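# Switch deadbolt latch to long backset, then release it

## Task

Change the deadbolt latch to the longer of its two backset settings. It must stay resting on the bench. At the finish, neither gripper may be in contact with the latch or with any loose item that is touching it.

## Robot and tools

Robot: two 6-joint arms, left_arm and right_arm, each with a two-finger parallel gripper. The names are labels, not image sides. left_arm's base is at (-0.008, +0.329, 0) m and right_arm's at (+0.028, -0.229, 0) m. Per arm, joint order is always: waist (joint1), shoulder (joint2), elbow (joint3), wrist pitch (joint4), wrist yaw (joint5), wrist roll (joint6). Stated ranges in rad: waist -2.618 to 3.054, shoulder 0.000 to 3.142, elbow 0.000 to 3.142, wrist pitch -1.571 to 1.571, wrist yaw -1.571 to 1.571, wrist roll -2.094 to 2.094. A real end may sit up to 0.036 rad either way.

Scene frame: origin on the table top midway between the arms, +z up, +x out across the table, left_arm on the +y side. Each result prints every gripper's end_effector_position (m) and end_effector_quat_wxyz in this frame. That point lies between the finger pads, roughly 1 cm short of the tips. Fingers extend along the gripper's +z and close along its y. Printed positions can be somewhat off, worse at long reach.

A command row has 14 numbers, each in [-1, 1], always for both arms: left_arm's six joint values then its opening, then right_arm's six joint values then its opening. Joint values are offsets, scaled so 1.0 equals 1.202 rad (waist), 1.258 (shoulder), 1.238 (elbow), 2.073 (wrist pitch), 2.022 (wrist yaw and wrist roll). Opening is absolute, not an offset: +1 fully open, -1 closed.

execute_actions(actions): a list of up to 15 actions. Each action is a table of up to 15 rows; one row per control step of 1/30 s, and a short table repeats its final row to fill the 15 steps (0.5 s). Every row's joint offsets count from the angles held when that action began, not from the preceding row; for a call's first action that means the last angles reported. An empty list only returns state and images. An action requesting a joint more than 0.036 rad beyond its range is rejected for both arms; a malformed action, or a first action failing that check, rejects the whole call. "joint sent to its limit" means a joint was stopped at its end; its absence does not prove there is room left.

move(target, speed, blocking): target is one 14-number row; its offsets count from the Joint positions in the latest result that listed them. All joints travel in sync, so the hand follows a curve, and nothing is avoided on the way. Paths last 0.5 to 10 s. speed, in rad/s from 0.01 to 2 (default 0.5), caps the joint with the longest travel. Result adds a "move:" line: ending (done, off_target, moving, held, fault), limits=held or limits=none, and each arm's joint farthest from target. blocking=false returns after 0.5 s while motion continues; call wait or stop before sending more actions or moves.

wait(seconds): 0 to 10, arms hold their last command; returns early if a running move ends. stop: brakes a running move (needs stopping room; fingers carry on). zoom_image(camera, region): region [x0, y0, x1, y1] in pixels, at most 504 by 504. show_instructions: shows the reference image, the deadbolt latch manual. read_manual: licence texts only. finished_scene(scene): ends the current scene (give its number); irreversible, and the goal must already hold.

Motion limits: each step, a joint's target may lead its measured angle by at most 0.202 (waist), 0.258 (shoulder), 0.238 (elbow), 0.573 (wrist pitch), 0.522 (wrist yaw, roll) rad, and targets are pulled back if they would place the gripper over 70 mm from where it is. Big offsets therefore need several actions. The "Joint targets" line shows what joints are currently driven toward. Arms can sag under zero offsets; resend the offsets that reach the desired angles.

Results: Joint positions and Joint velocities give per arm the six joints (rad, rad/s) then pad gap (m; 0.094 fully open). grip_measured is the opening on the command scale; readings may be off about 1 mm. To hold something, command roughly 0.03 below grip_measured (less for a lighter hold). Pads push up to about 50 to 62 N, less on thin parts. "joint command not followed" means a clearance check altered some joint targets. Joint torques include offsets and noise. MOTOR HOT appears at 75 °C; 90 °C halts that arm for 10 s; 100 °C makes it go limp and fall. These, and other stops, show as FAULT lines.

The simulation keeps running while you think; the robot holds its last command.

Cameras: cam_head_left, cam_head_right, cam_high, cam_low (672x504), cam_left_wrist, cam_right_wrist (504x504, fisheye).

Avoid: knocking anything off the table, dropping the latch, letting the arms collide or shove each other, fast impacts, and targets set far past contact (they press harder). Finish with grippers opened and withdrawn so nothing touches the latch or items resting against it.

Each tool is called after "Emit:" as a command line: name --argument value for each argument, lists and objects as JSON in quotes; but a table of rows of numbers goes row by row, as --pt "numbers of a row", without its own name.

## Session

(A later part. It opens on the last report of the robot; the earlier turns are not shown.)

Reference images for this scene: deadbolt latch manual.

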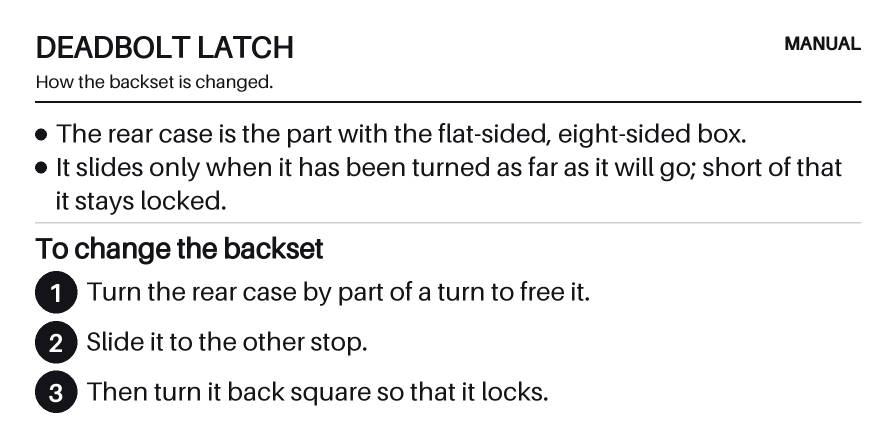

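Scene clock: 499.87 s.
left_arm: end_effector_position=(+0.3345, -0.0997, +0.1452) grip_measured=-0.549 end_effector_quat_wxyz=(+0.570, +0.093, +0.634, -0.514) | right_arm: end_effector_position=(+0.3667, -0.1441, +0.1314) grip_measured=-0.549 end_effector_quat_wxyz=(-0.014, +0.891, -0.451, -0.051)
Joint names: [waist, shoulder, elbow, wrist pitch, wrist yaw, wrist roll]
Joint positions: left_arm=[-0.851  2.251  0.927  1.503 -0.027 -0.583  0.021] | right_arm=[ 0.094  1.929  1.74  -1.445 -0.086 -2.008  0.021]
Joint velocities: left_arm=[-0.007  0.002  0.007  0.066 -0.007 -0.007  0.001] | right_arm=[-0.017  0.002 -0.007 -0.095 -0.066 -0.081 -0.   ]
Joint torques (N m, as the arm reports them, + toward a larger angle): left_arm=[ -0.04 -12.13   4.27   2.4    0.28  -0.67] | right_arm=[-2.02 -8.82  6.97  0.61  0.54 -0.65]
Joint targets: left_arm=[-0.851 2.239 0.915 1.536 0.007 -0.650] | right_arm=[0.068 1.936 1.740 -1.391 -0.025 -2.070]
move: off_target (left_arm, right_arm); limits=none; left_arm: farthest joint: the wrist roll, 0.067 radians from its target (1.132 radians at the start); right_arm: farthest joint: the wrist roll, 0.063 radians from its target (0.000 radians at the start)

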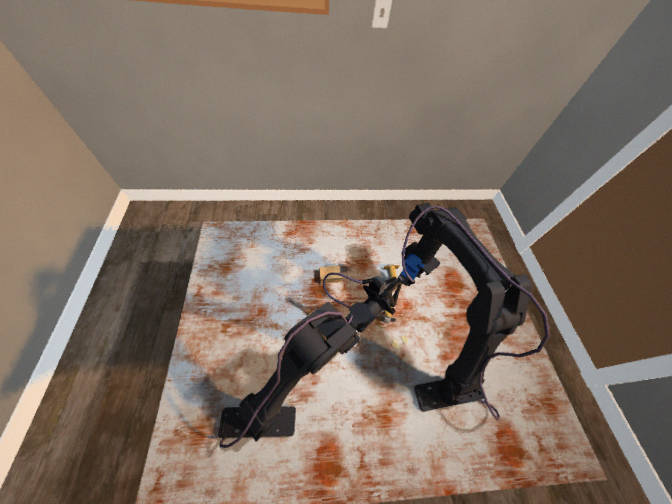

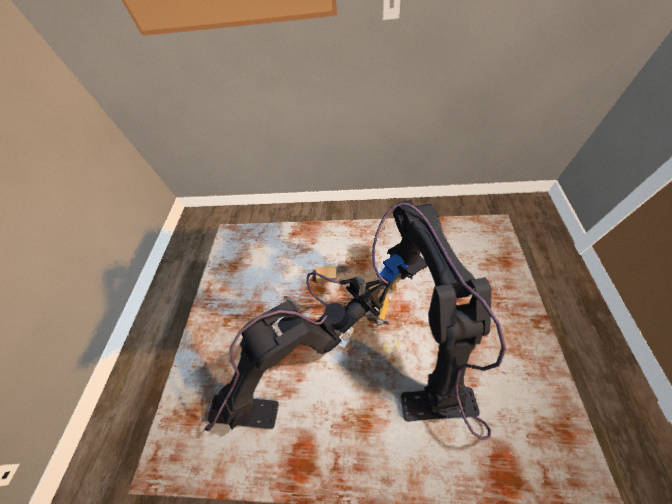

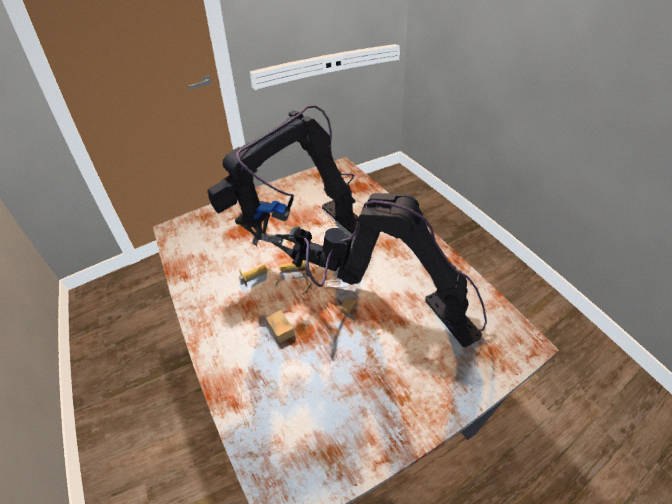

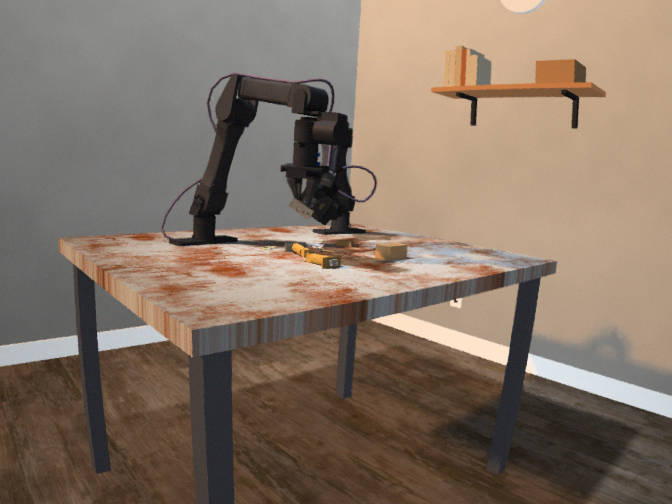

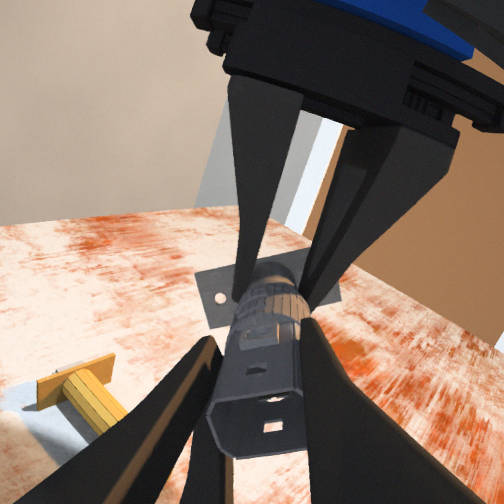

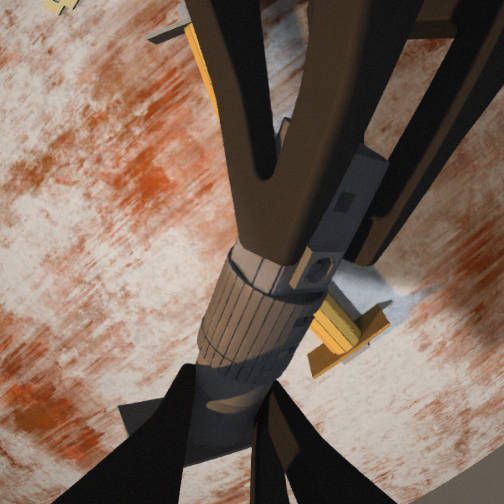

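Emit:
move --target '[0,0,0.02,0.016,0,0,-0.7, 0,0,0,0.01,0.01,-0.02,-0.35]' --speed 0.2

Emit:
move --target '[0,0,0.02,0.016,0,0.195,-0.7, 0,0,0,0,0,0,-0.35]' --speed 0.4

Emit:
move --target '[0,0,0.02,0.016,0,0,-0.7, 0,0,0,0,0,0,-0.65]'

Scene clock: 508.83 s.
left_arm: end_effector_position=(+0.3345, -0.1003, +0.1423) grip_measured=-0.549 end_effector_quat_wxyz=(+0.567, +0.095, +0.638, -0.511) | right_arm: end_effector_position=(+0.3670, -0.1430, +0.1314) grip_measured=-0.352 end_effector_quat_wxyz=(-0.016, +0.897, -0.439, -0.051)
Joint names: [waist, shoulder, elbow, wrist pitch, wrist yaw, wrist roll]
Joint positions: left_arm=[-0.851  2.251  0.927  1.492 -0.026 -0.58   0.021] | right_arm=[ 0.096  1.929  1.74  -1.442 -0.088 -2.033  0.03 ]
Joint velocities: left_arm=[ 0.012 -0.012  0.012  0.037  0.007 -0.037 -0.   ] | right_arm=[-0.017 -0.012 -0.007 -0.007  0.022 -0.037 -0.   ]
Joint torques (N m, as the arm reports them, + toward a larger angle): left_arm=[  0.02 -11.12   7.31   2.52  -0.03  -0.06] | right_arm=[-0.33 -9.33  6.74  0.24  0.18 -0.15]
Joint targets: left_arm=[-0.851 2.251 0.952 1.537 -0.027 -0.583] | right_arm=[0.095 1.929 1.740 -1.424 -0.066 -2.049]
move: off_target (left_arm, right_arm); limits=none; left_arm: farthest joint: the wrist pitch, 0.045 radians from its target (0.033 radians at the start); right_arm: farthest joint: the wrist yaw, 0.022 radians from its target (0.021 radians at the start)

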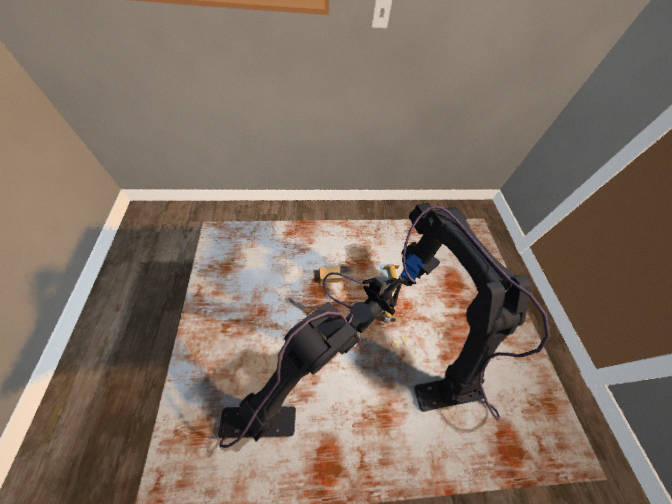

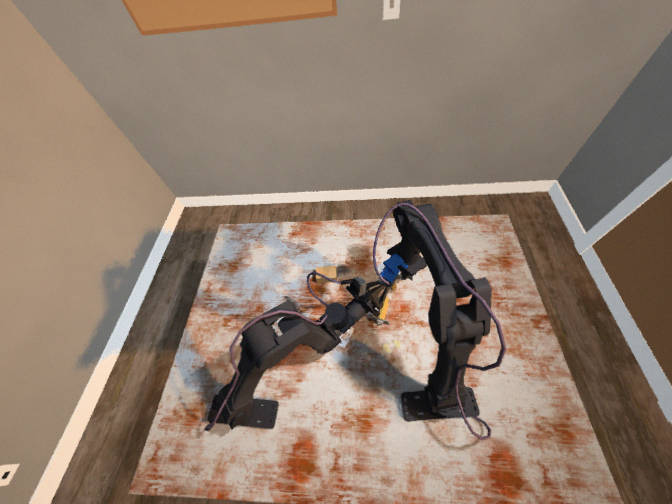

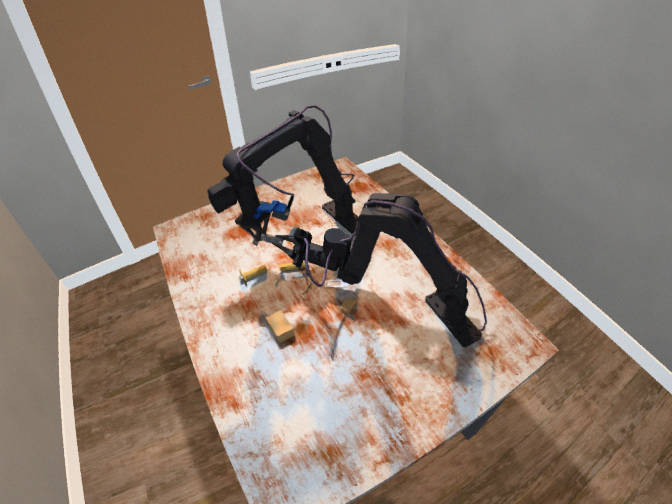

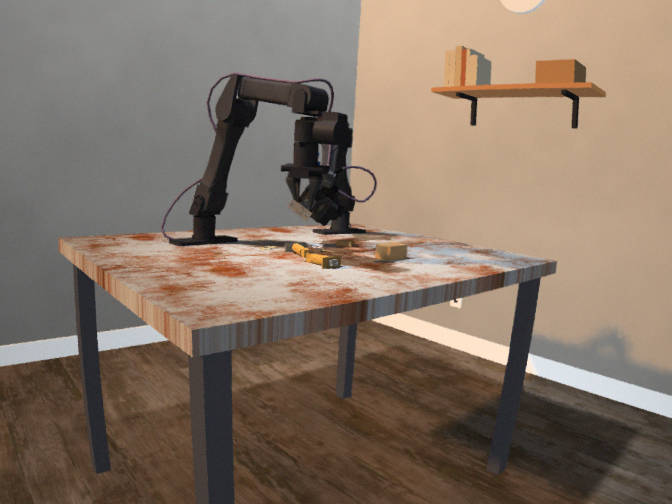

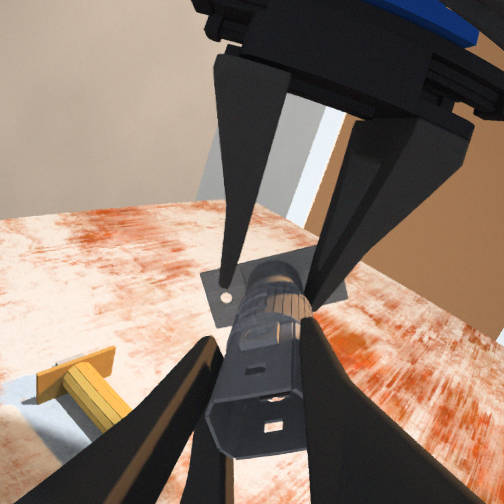

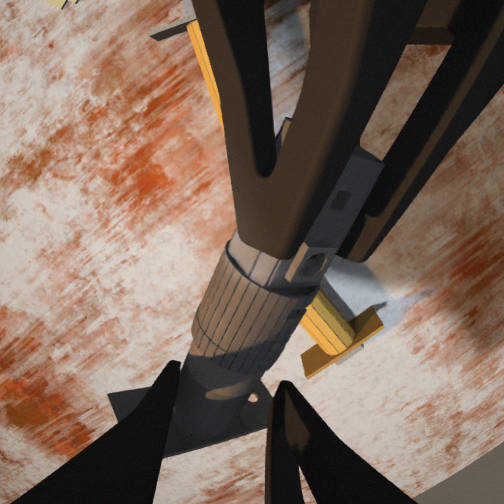

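Scene clock: 510.53 s.
left_arm: end_effector_position=(+0.3346, -0.1004, +0.1418) grip_measured=-0.549 end_effector_quat_wxyz=(+0.654, +0.216, +0.609, -0.393) | right_arm: end_effector_position=(+0.3672, -0.1429, +0.1314) grip_measured=-0.352 end_effector_quat_wxyz=(-0.017, +0.897, -0.439, -0.051)
Joint names: [waist, shoulder, elbow, wrist pitch, wrist yaw, wrist roll]
Joint positions: left_arm=[-0.851  2.251  0.927  1.489 -0.026 -0.197  0.021] | right_arm=[ 0.096  1.929  1.74  -1.441 -0.089 -2.033  0.03 ]
Joint velocities: left_arm=[ 0.012  0.002  0.012  0.007  0.007  0.081 -0.   ] | right_arm=[-0.012  0.012  0.007  0.051 -0.007 -0.037 -0.001]
Joint torques (N m, as the arm reports them, + toward a larger angle): left_arm=[ -0.02 -11.12   7.32   2.44  -0.01   0.06] | right_arm=[ 0.07 -9.24  6.78 -0.01 -0.06  0.  ]
Joint targets: left_arm=[-0.851 2.251 0.952 1.525 -0.026 -0.186] | right_arm=[0.096 1.929 1.740 -1.442 -0.088 -2.033]
move: off_target (left_arm); limits=none; left_arm: farthest joint: the wrist pitch, 0.036 radians from its target (0.034 radians at the start); right_arm: farthest joint: the wrist pitch, 0.001 radians from its target (0.000 radians at the start)

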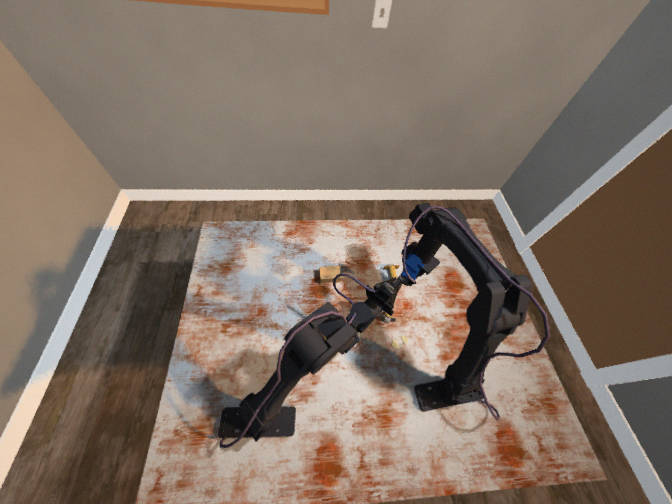

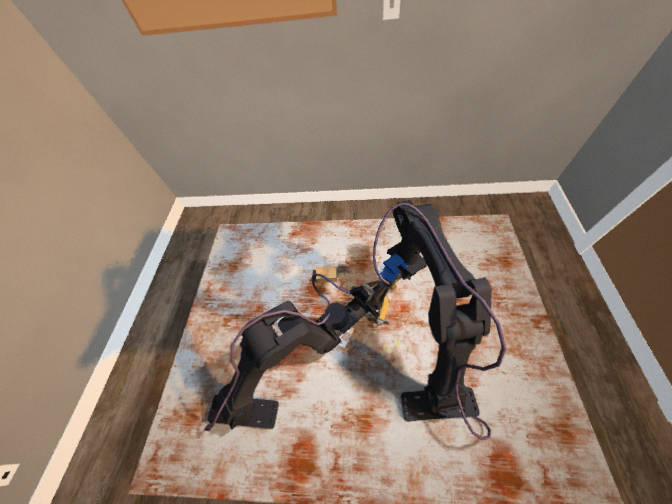

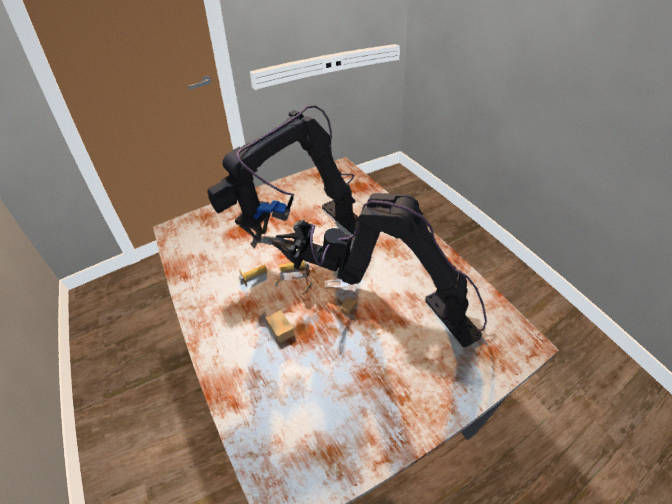

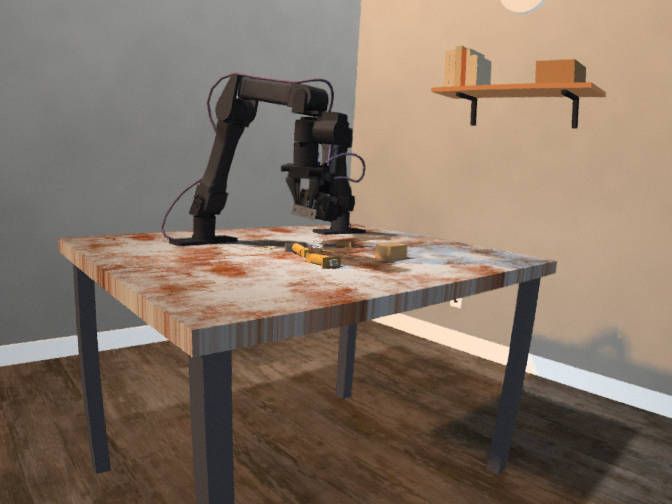

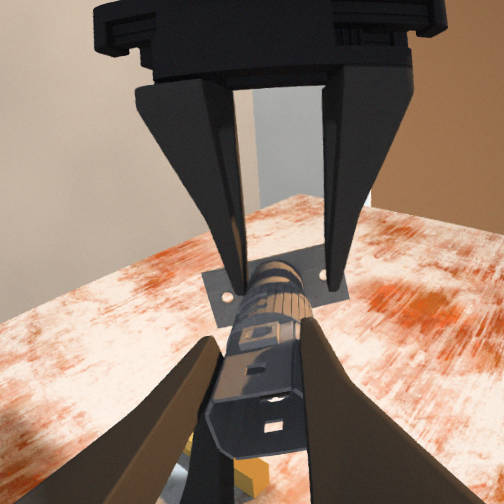

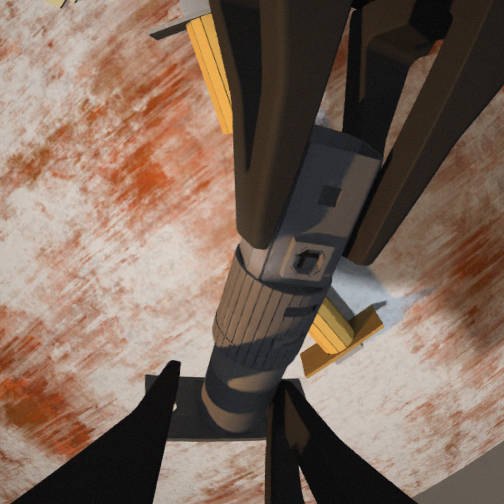

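Scene clock: 511.23 s.
left_arm: end_effector_position=(+0.3336, -0.1018, +0.1385) grip_measured=-0.549 end_effector_quat_wxyz=(+0.649, +0.220, +0.613, -0.393) | right_arm: end_effector_position=(+0.3691, -0.1425, +0.1313) grip_measured=-0.648 end_effector_quat_wxyz=(-0.019, +0.897, -0.439, -0.048)
Joint names: [waist, shoulder, elbow, wrist pitch, wrist yaw, wrist roll]
Joint positions: left_arm=[-0.852  2.251  0.927  1.476 -0.02  -0.197  0.021] | right_arm=[ 0.096  1.929  1.74  -1.433 -0.089 -2.033  0.017]
Joint velocities: left_arm=[-0.022  0.002  0.002 -0.051  0.007  0.022 -0.001] | right_arm=[ 0.012  0.007 -0.007  0.037  0.081 -0.007  0.002]
Joint torques (N m, as the arm reports them, + toward a larger angle): left_arm=[  0.05 -11.13   7.42   2.55  -0.05  -0.06] | right_arm=[-0.09 -9.39  6.91 -0.03 -0.06  0.05]
Joint targets: left_arm=[-0.851 2.251 0.952 1.523 -0.026 -0.197] | right_arm=[0.096 1.929 1.740 -1.442 -0.089 -2.033]
move: off_target (left_arm); limits=none; left_arm: farthest joint: the wrist pitch, 0.046 radians from its target (0.033 radians at the start); right_arm: farthest joint: the wrist pitch, 0.008 radians from its target (0.000 radians at the start)

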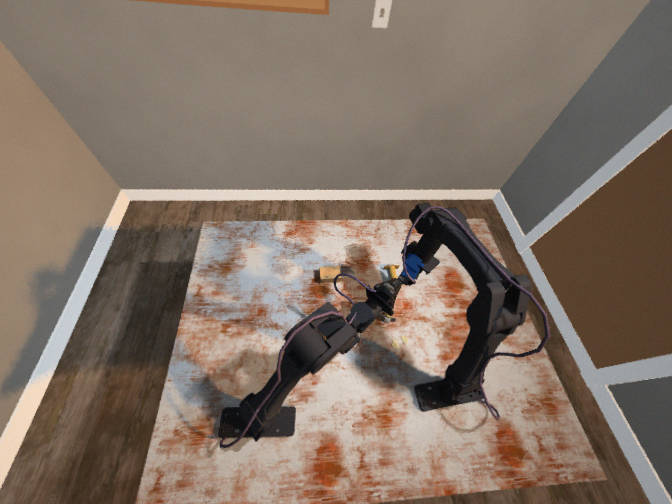

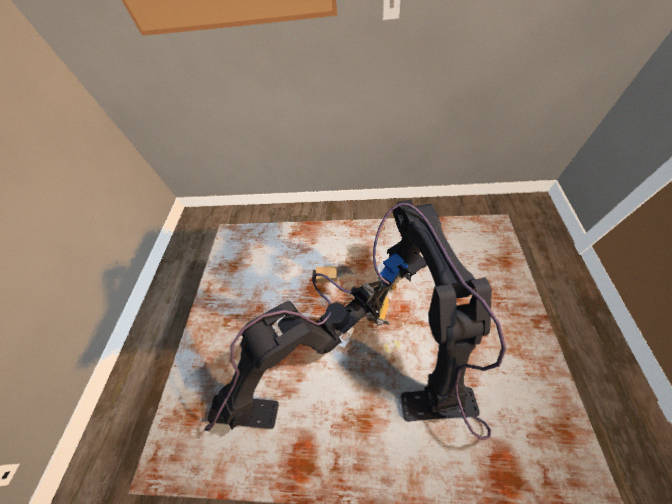

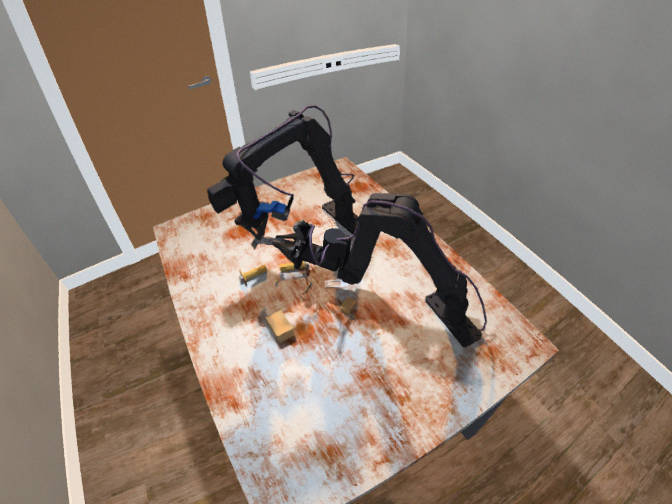

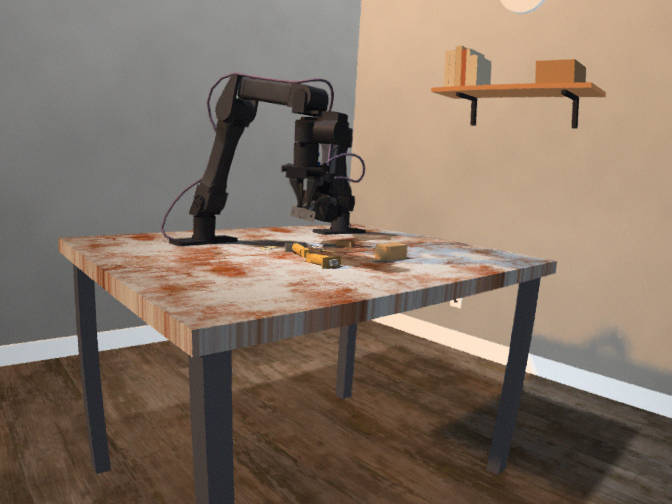

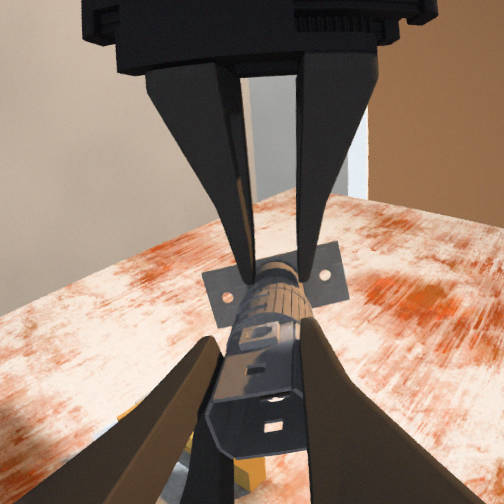

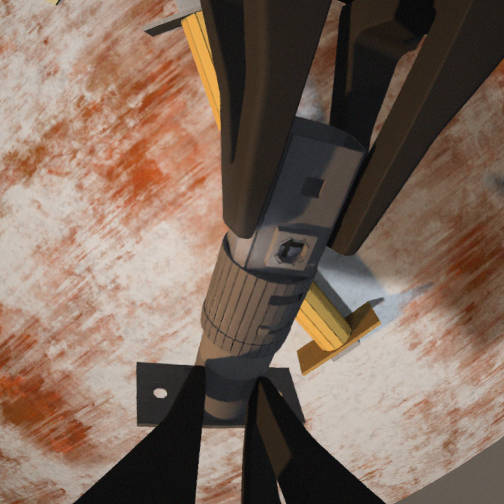

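Emit:
move --target '[0,0,0.02,0.02,0,0,-0.7, 0,0,0,0,0.02,0,-0.25]'

Emit:
move --target '[0,0,0.02,0.02,0,0,-0.7, 0,-0.012,-0.07,0.028,0.01,0,-0.25]' --speed 0.15

Emit:
move --target '[0,0,0.02,0.018,0,0,-0.7, 0,0,0,0,0,0,-0.65]'

Scene clock: 519.10 s.
left_arm: end_effector_position=(+0.3334, -0.1016, +0.1403) grip_measured=-0.549 end_effector_quat_wxyz=(+0.651, +0.219, +0.611, -0.394) | right_arm: end_effector_position=(+0.3703, -0.1483, +0.1308) grip_measured=-0.252 end_effector_quat_wxyz=(-0.006, +0.898, -0.438, -0.037)
Joint names: [waist, shoulder, elbow, wrist pitch, wrist yaw, wrist roll]
Joint positions: left_arm=[-0.852  2.251  0.927  1.483 -0.02  -0.197  0.021] | right_arm=[ 0.096  1.929  1.74  -1.433 -0.055 -2.033  0.035]
Joint velocities: left_arm=[-0.002  0.017  0.002  0.007 -0.007 -0.022 -0.001] | right_arm=[ 0.012 -0.012 -0.007  0.066 -0.037 -0.007  0.   ]
Joint torques (N m, as the arm reports them, + toward a larger angle): left_arm=[ -0.02 -11.12   7.34   2.42   0.01  -0.04] | right_arm=[-0.14 -9.34  7.04  0.02  0.04  0.05]
Joint targets: left_arm=[-0.852 2.251 0.952 1.517 -0.020 -0.197] | right_arm=[0.096 1.929 1.740 -1.434 -0.048 -2.033]
move: off_target (left_arm); limits=none; left_arm: farthest joint: the wrist pitch, 0.034 radians from its target (0.042 radians at the start); right_arm: farthest joint: the wrist yaw, 0.007 radians from its target (0.040 radians at the start)

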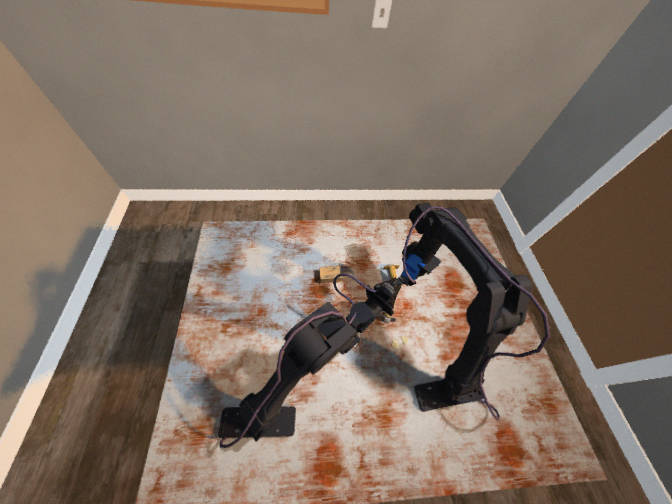

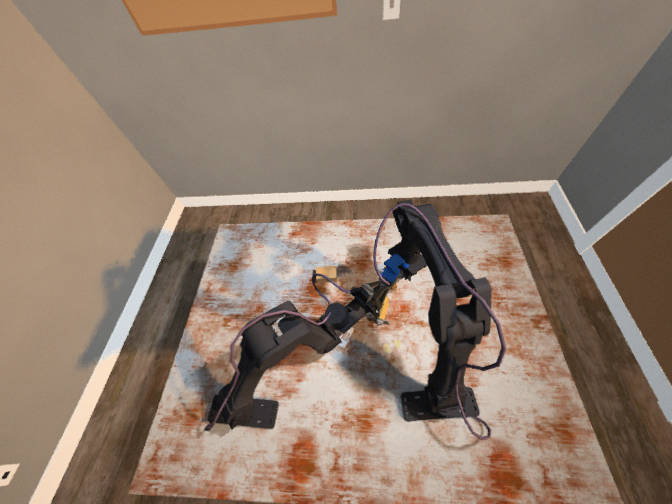

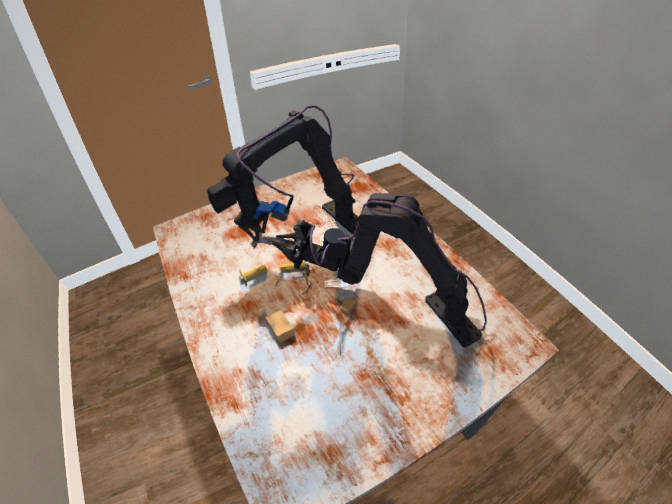

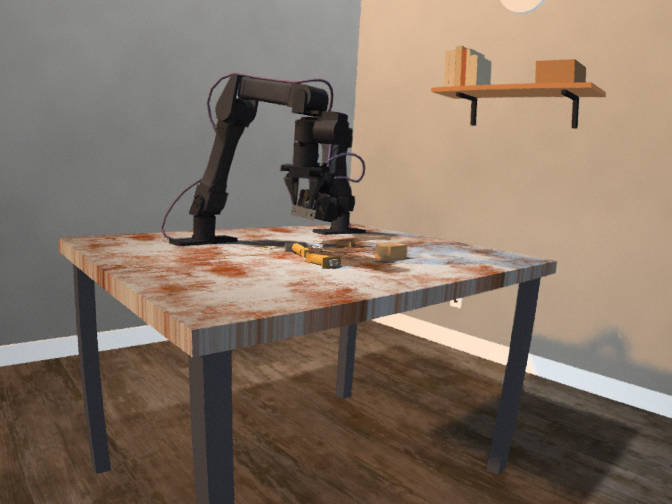

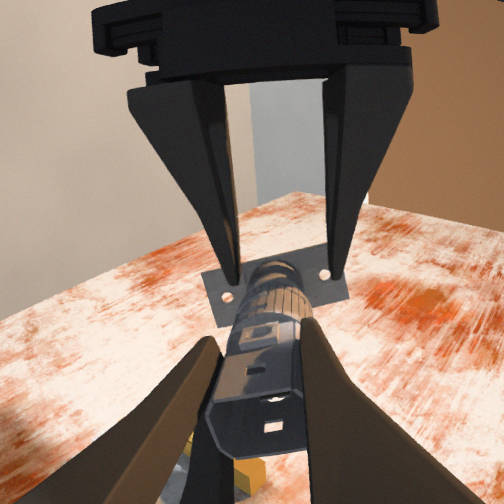

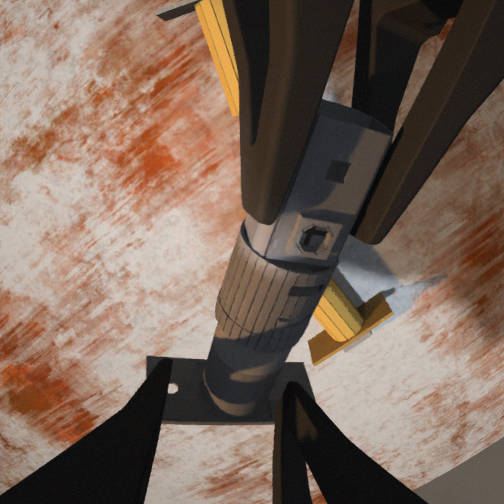

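Scene clock: 520.03 s.
left_arm: end_effector_position=(+0.3337, -0.1022, +0.1362) grip_measured=-0.549 end_effector_quat_wxyz=(+0.646, +0.222, +0.616, -0.392) | right_arm: end_effector_position=(+0.3681, -0.1491, +0.1166) grip_measured=-0.252 end_effector_quat_wxyz=(-0.002, +0.898, -0.439, -0.041)
Joint names: [waist, shoulder, elbow, wrist pitch, wrist yaw, wrist roll]
Joint positions: left_arm=[-0.852  2.251  0.927  1.466 -0.019 -0.197  0.021] | right_arm=[ 0.096  1.929  1.683 -1.387 -0.053 -2.033  0.035]
Joint velocities: left_arm=[ 0.007 -0.002  0.002 -0.007  0.051 -0.007 -0.001] | right_arm=[ 0.002  0.007 -0.002 -0.066  0.007 -0.007 -0.001]
Joint torques (N m, as the arm reports them, + toward a larger angle): left_arm=[ -0.04 -11.12   7.36   2.68  -0.01  -0.03] | right_arm=[  0.1  -10.47   4.31   0.17   0.15   0.03]
Joint targets: left_arm=[-0.852 2.251 0.952 1.525 -0.020 -0.197] | right_arm=[0.096 1.914 1.653 -1.375 -0.035 -2.033]
move: off_target (left_arm, right_arm); limits=none; left_arm: farthest joint: the wrist pitch, 0.058 radians from its target (0.041 radians at the start); right_arm: farthest joint: the elbow, 0.030 radians from its target (0.087 radians at the start)

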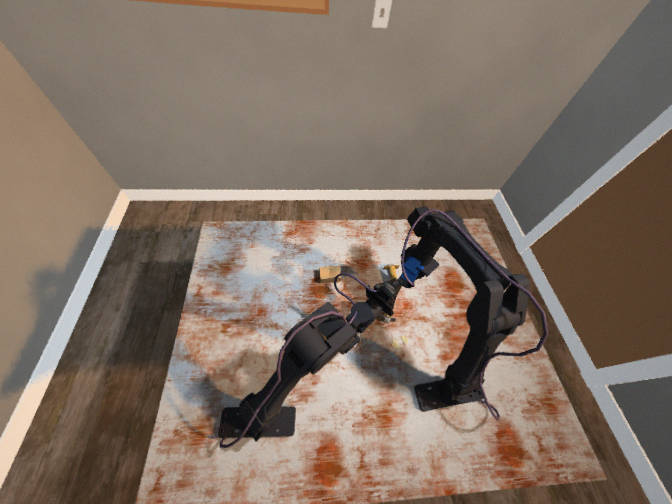

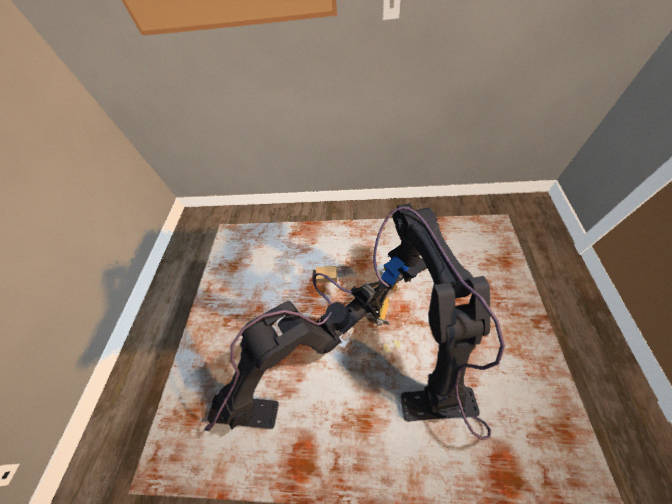

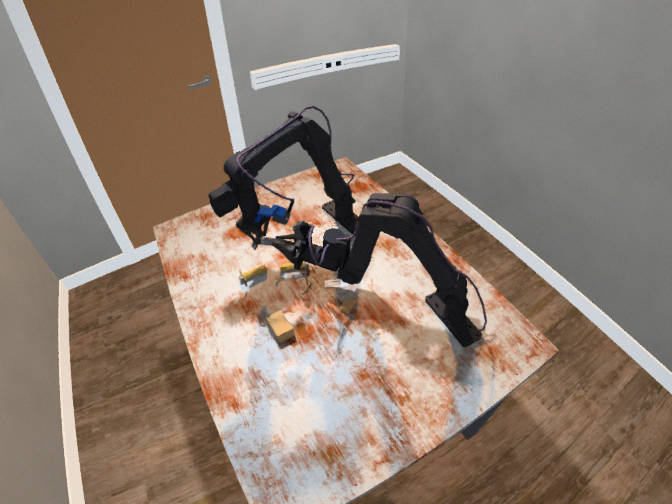

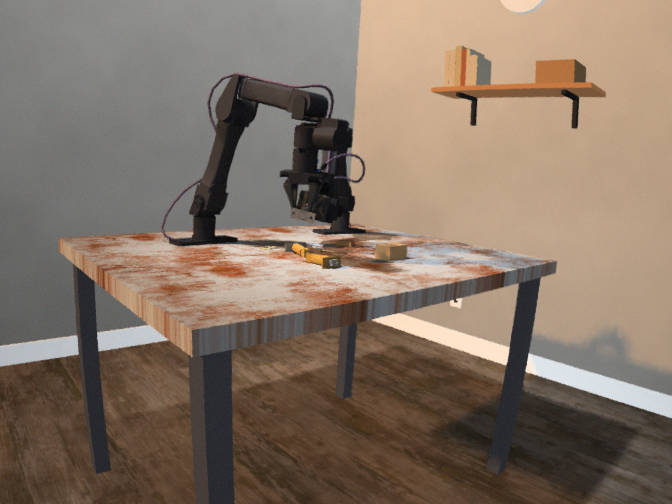

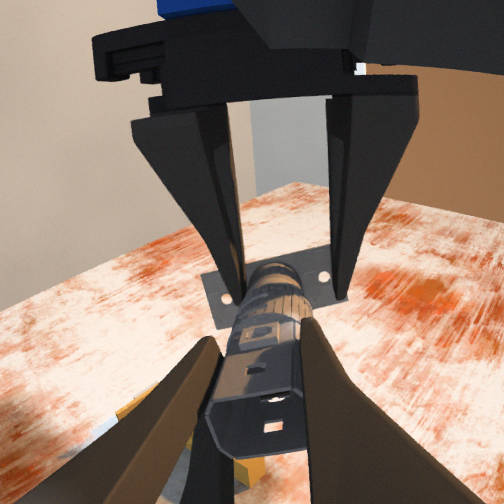

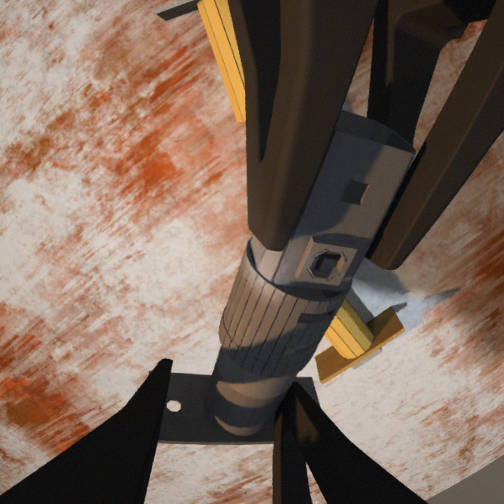

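Scene clock: 520.73 s.
left_arm: end_effector_position=(+0.3318, -0.1039, +0.1351) grip_measured=-0.549 end_effector_quat_wxyz=(+0.643, +0.226, +0.617, -0.394) | right_arm: end_effector_position=(+0.3699, -0.1480, +0.1166) grip_measured=-0.558 end_effector_quat_wxyz=(-0.006, +0.898, -0.438, -0.039)
Joint names: [waist, shoulder, elbow, wrist pitch, wrist yaw, wrist roll]
Joint positions: left_arm=[-0.854  2.251  0.927  1.462 -0.011 -0.197  0.021] | right_arm=[ 0.096  1.929  1.683 -1.379 -0.058 -2.033  0.021]
Joint velocities: left_arm=[ 0.022 -0.007  0.012  0.007 -0.081  0.007 -0.   ] | right_arm=[ 0.007  0.002  0.007  0.022 -0.037 -0.037  0.   ]
Joint torques (N m, as the arm reports them, + toward a larger angle): left_arm=[  0.15 -11.11   7.36   2.51  -0.07  -0.04] | right_arm=[ 0.01 -9.37  6.93 -0.09  0.05 -0.02]
Joint targets: left_arm=[-0.852 2.251 0.952 1.504 -0.019 -0.197] | right_arm=[0.096 1.929 1.683 -1.387 -0.054 -2.033]
move: off_target (left_arm); limits=none; left_arm: farthest joint: the wrist pitch, 0.041 radians from its target (0.037 radians at the start); right_arm: farthest joint: the wrist pitch, 0.008 radians from its target (0.000 radians at the start)

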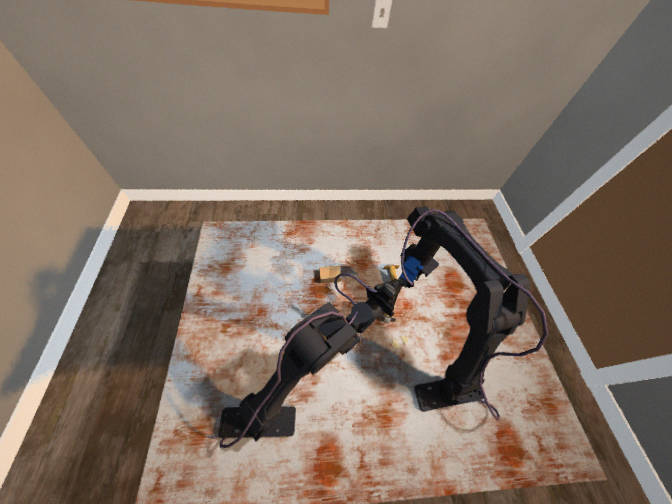

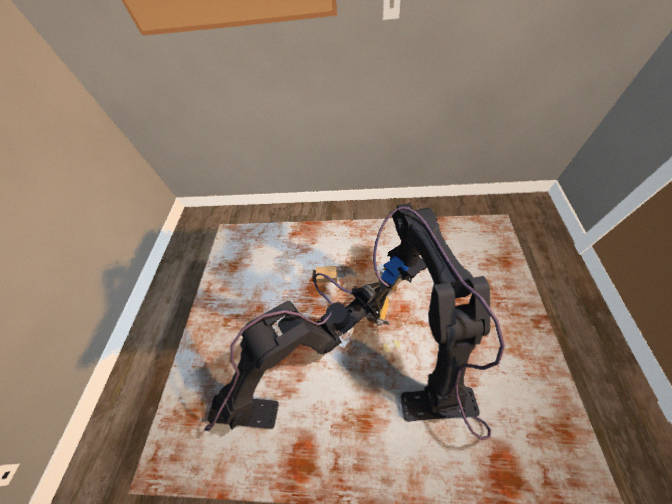

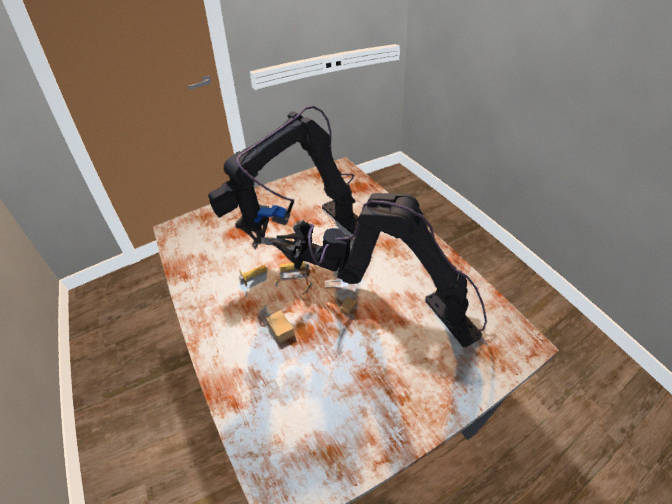

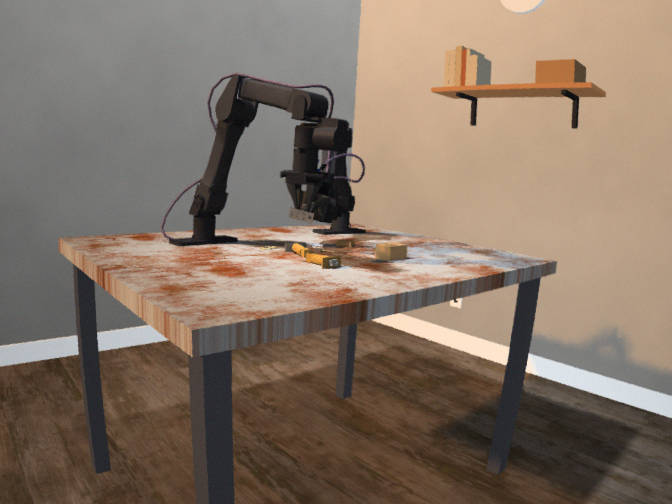

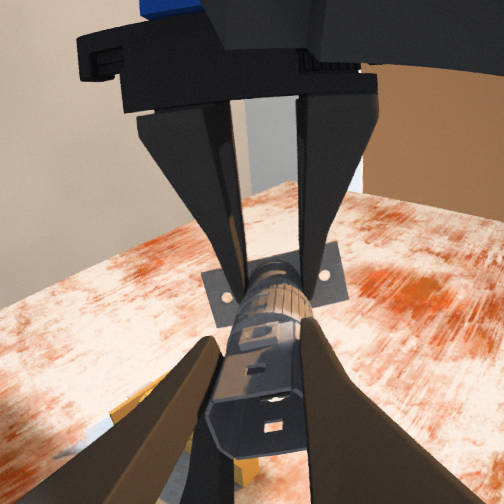

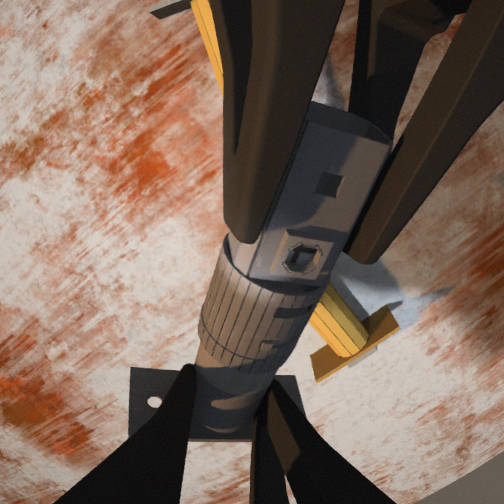

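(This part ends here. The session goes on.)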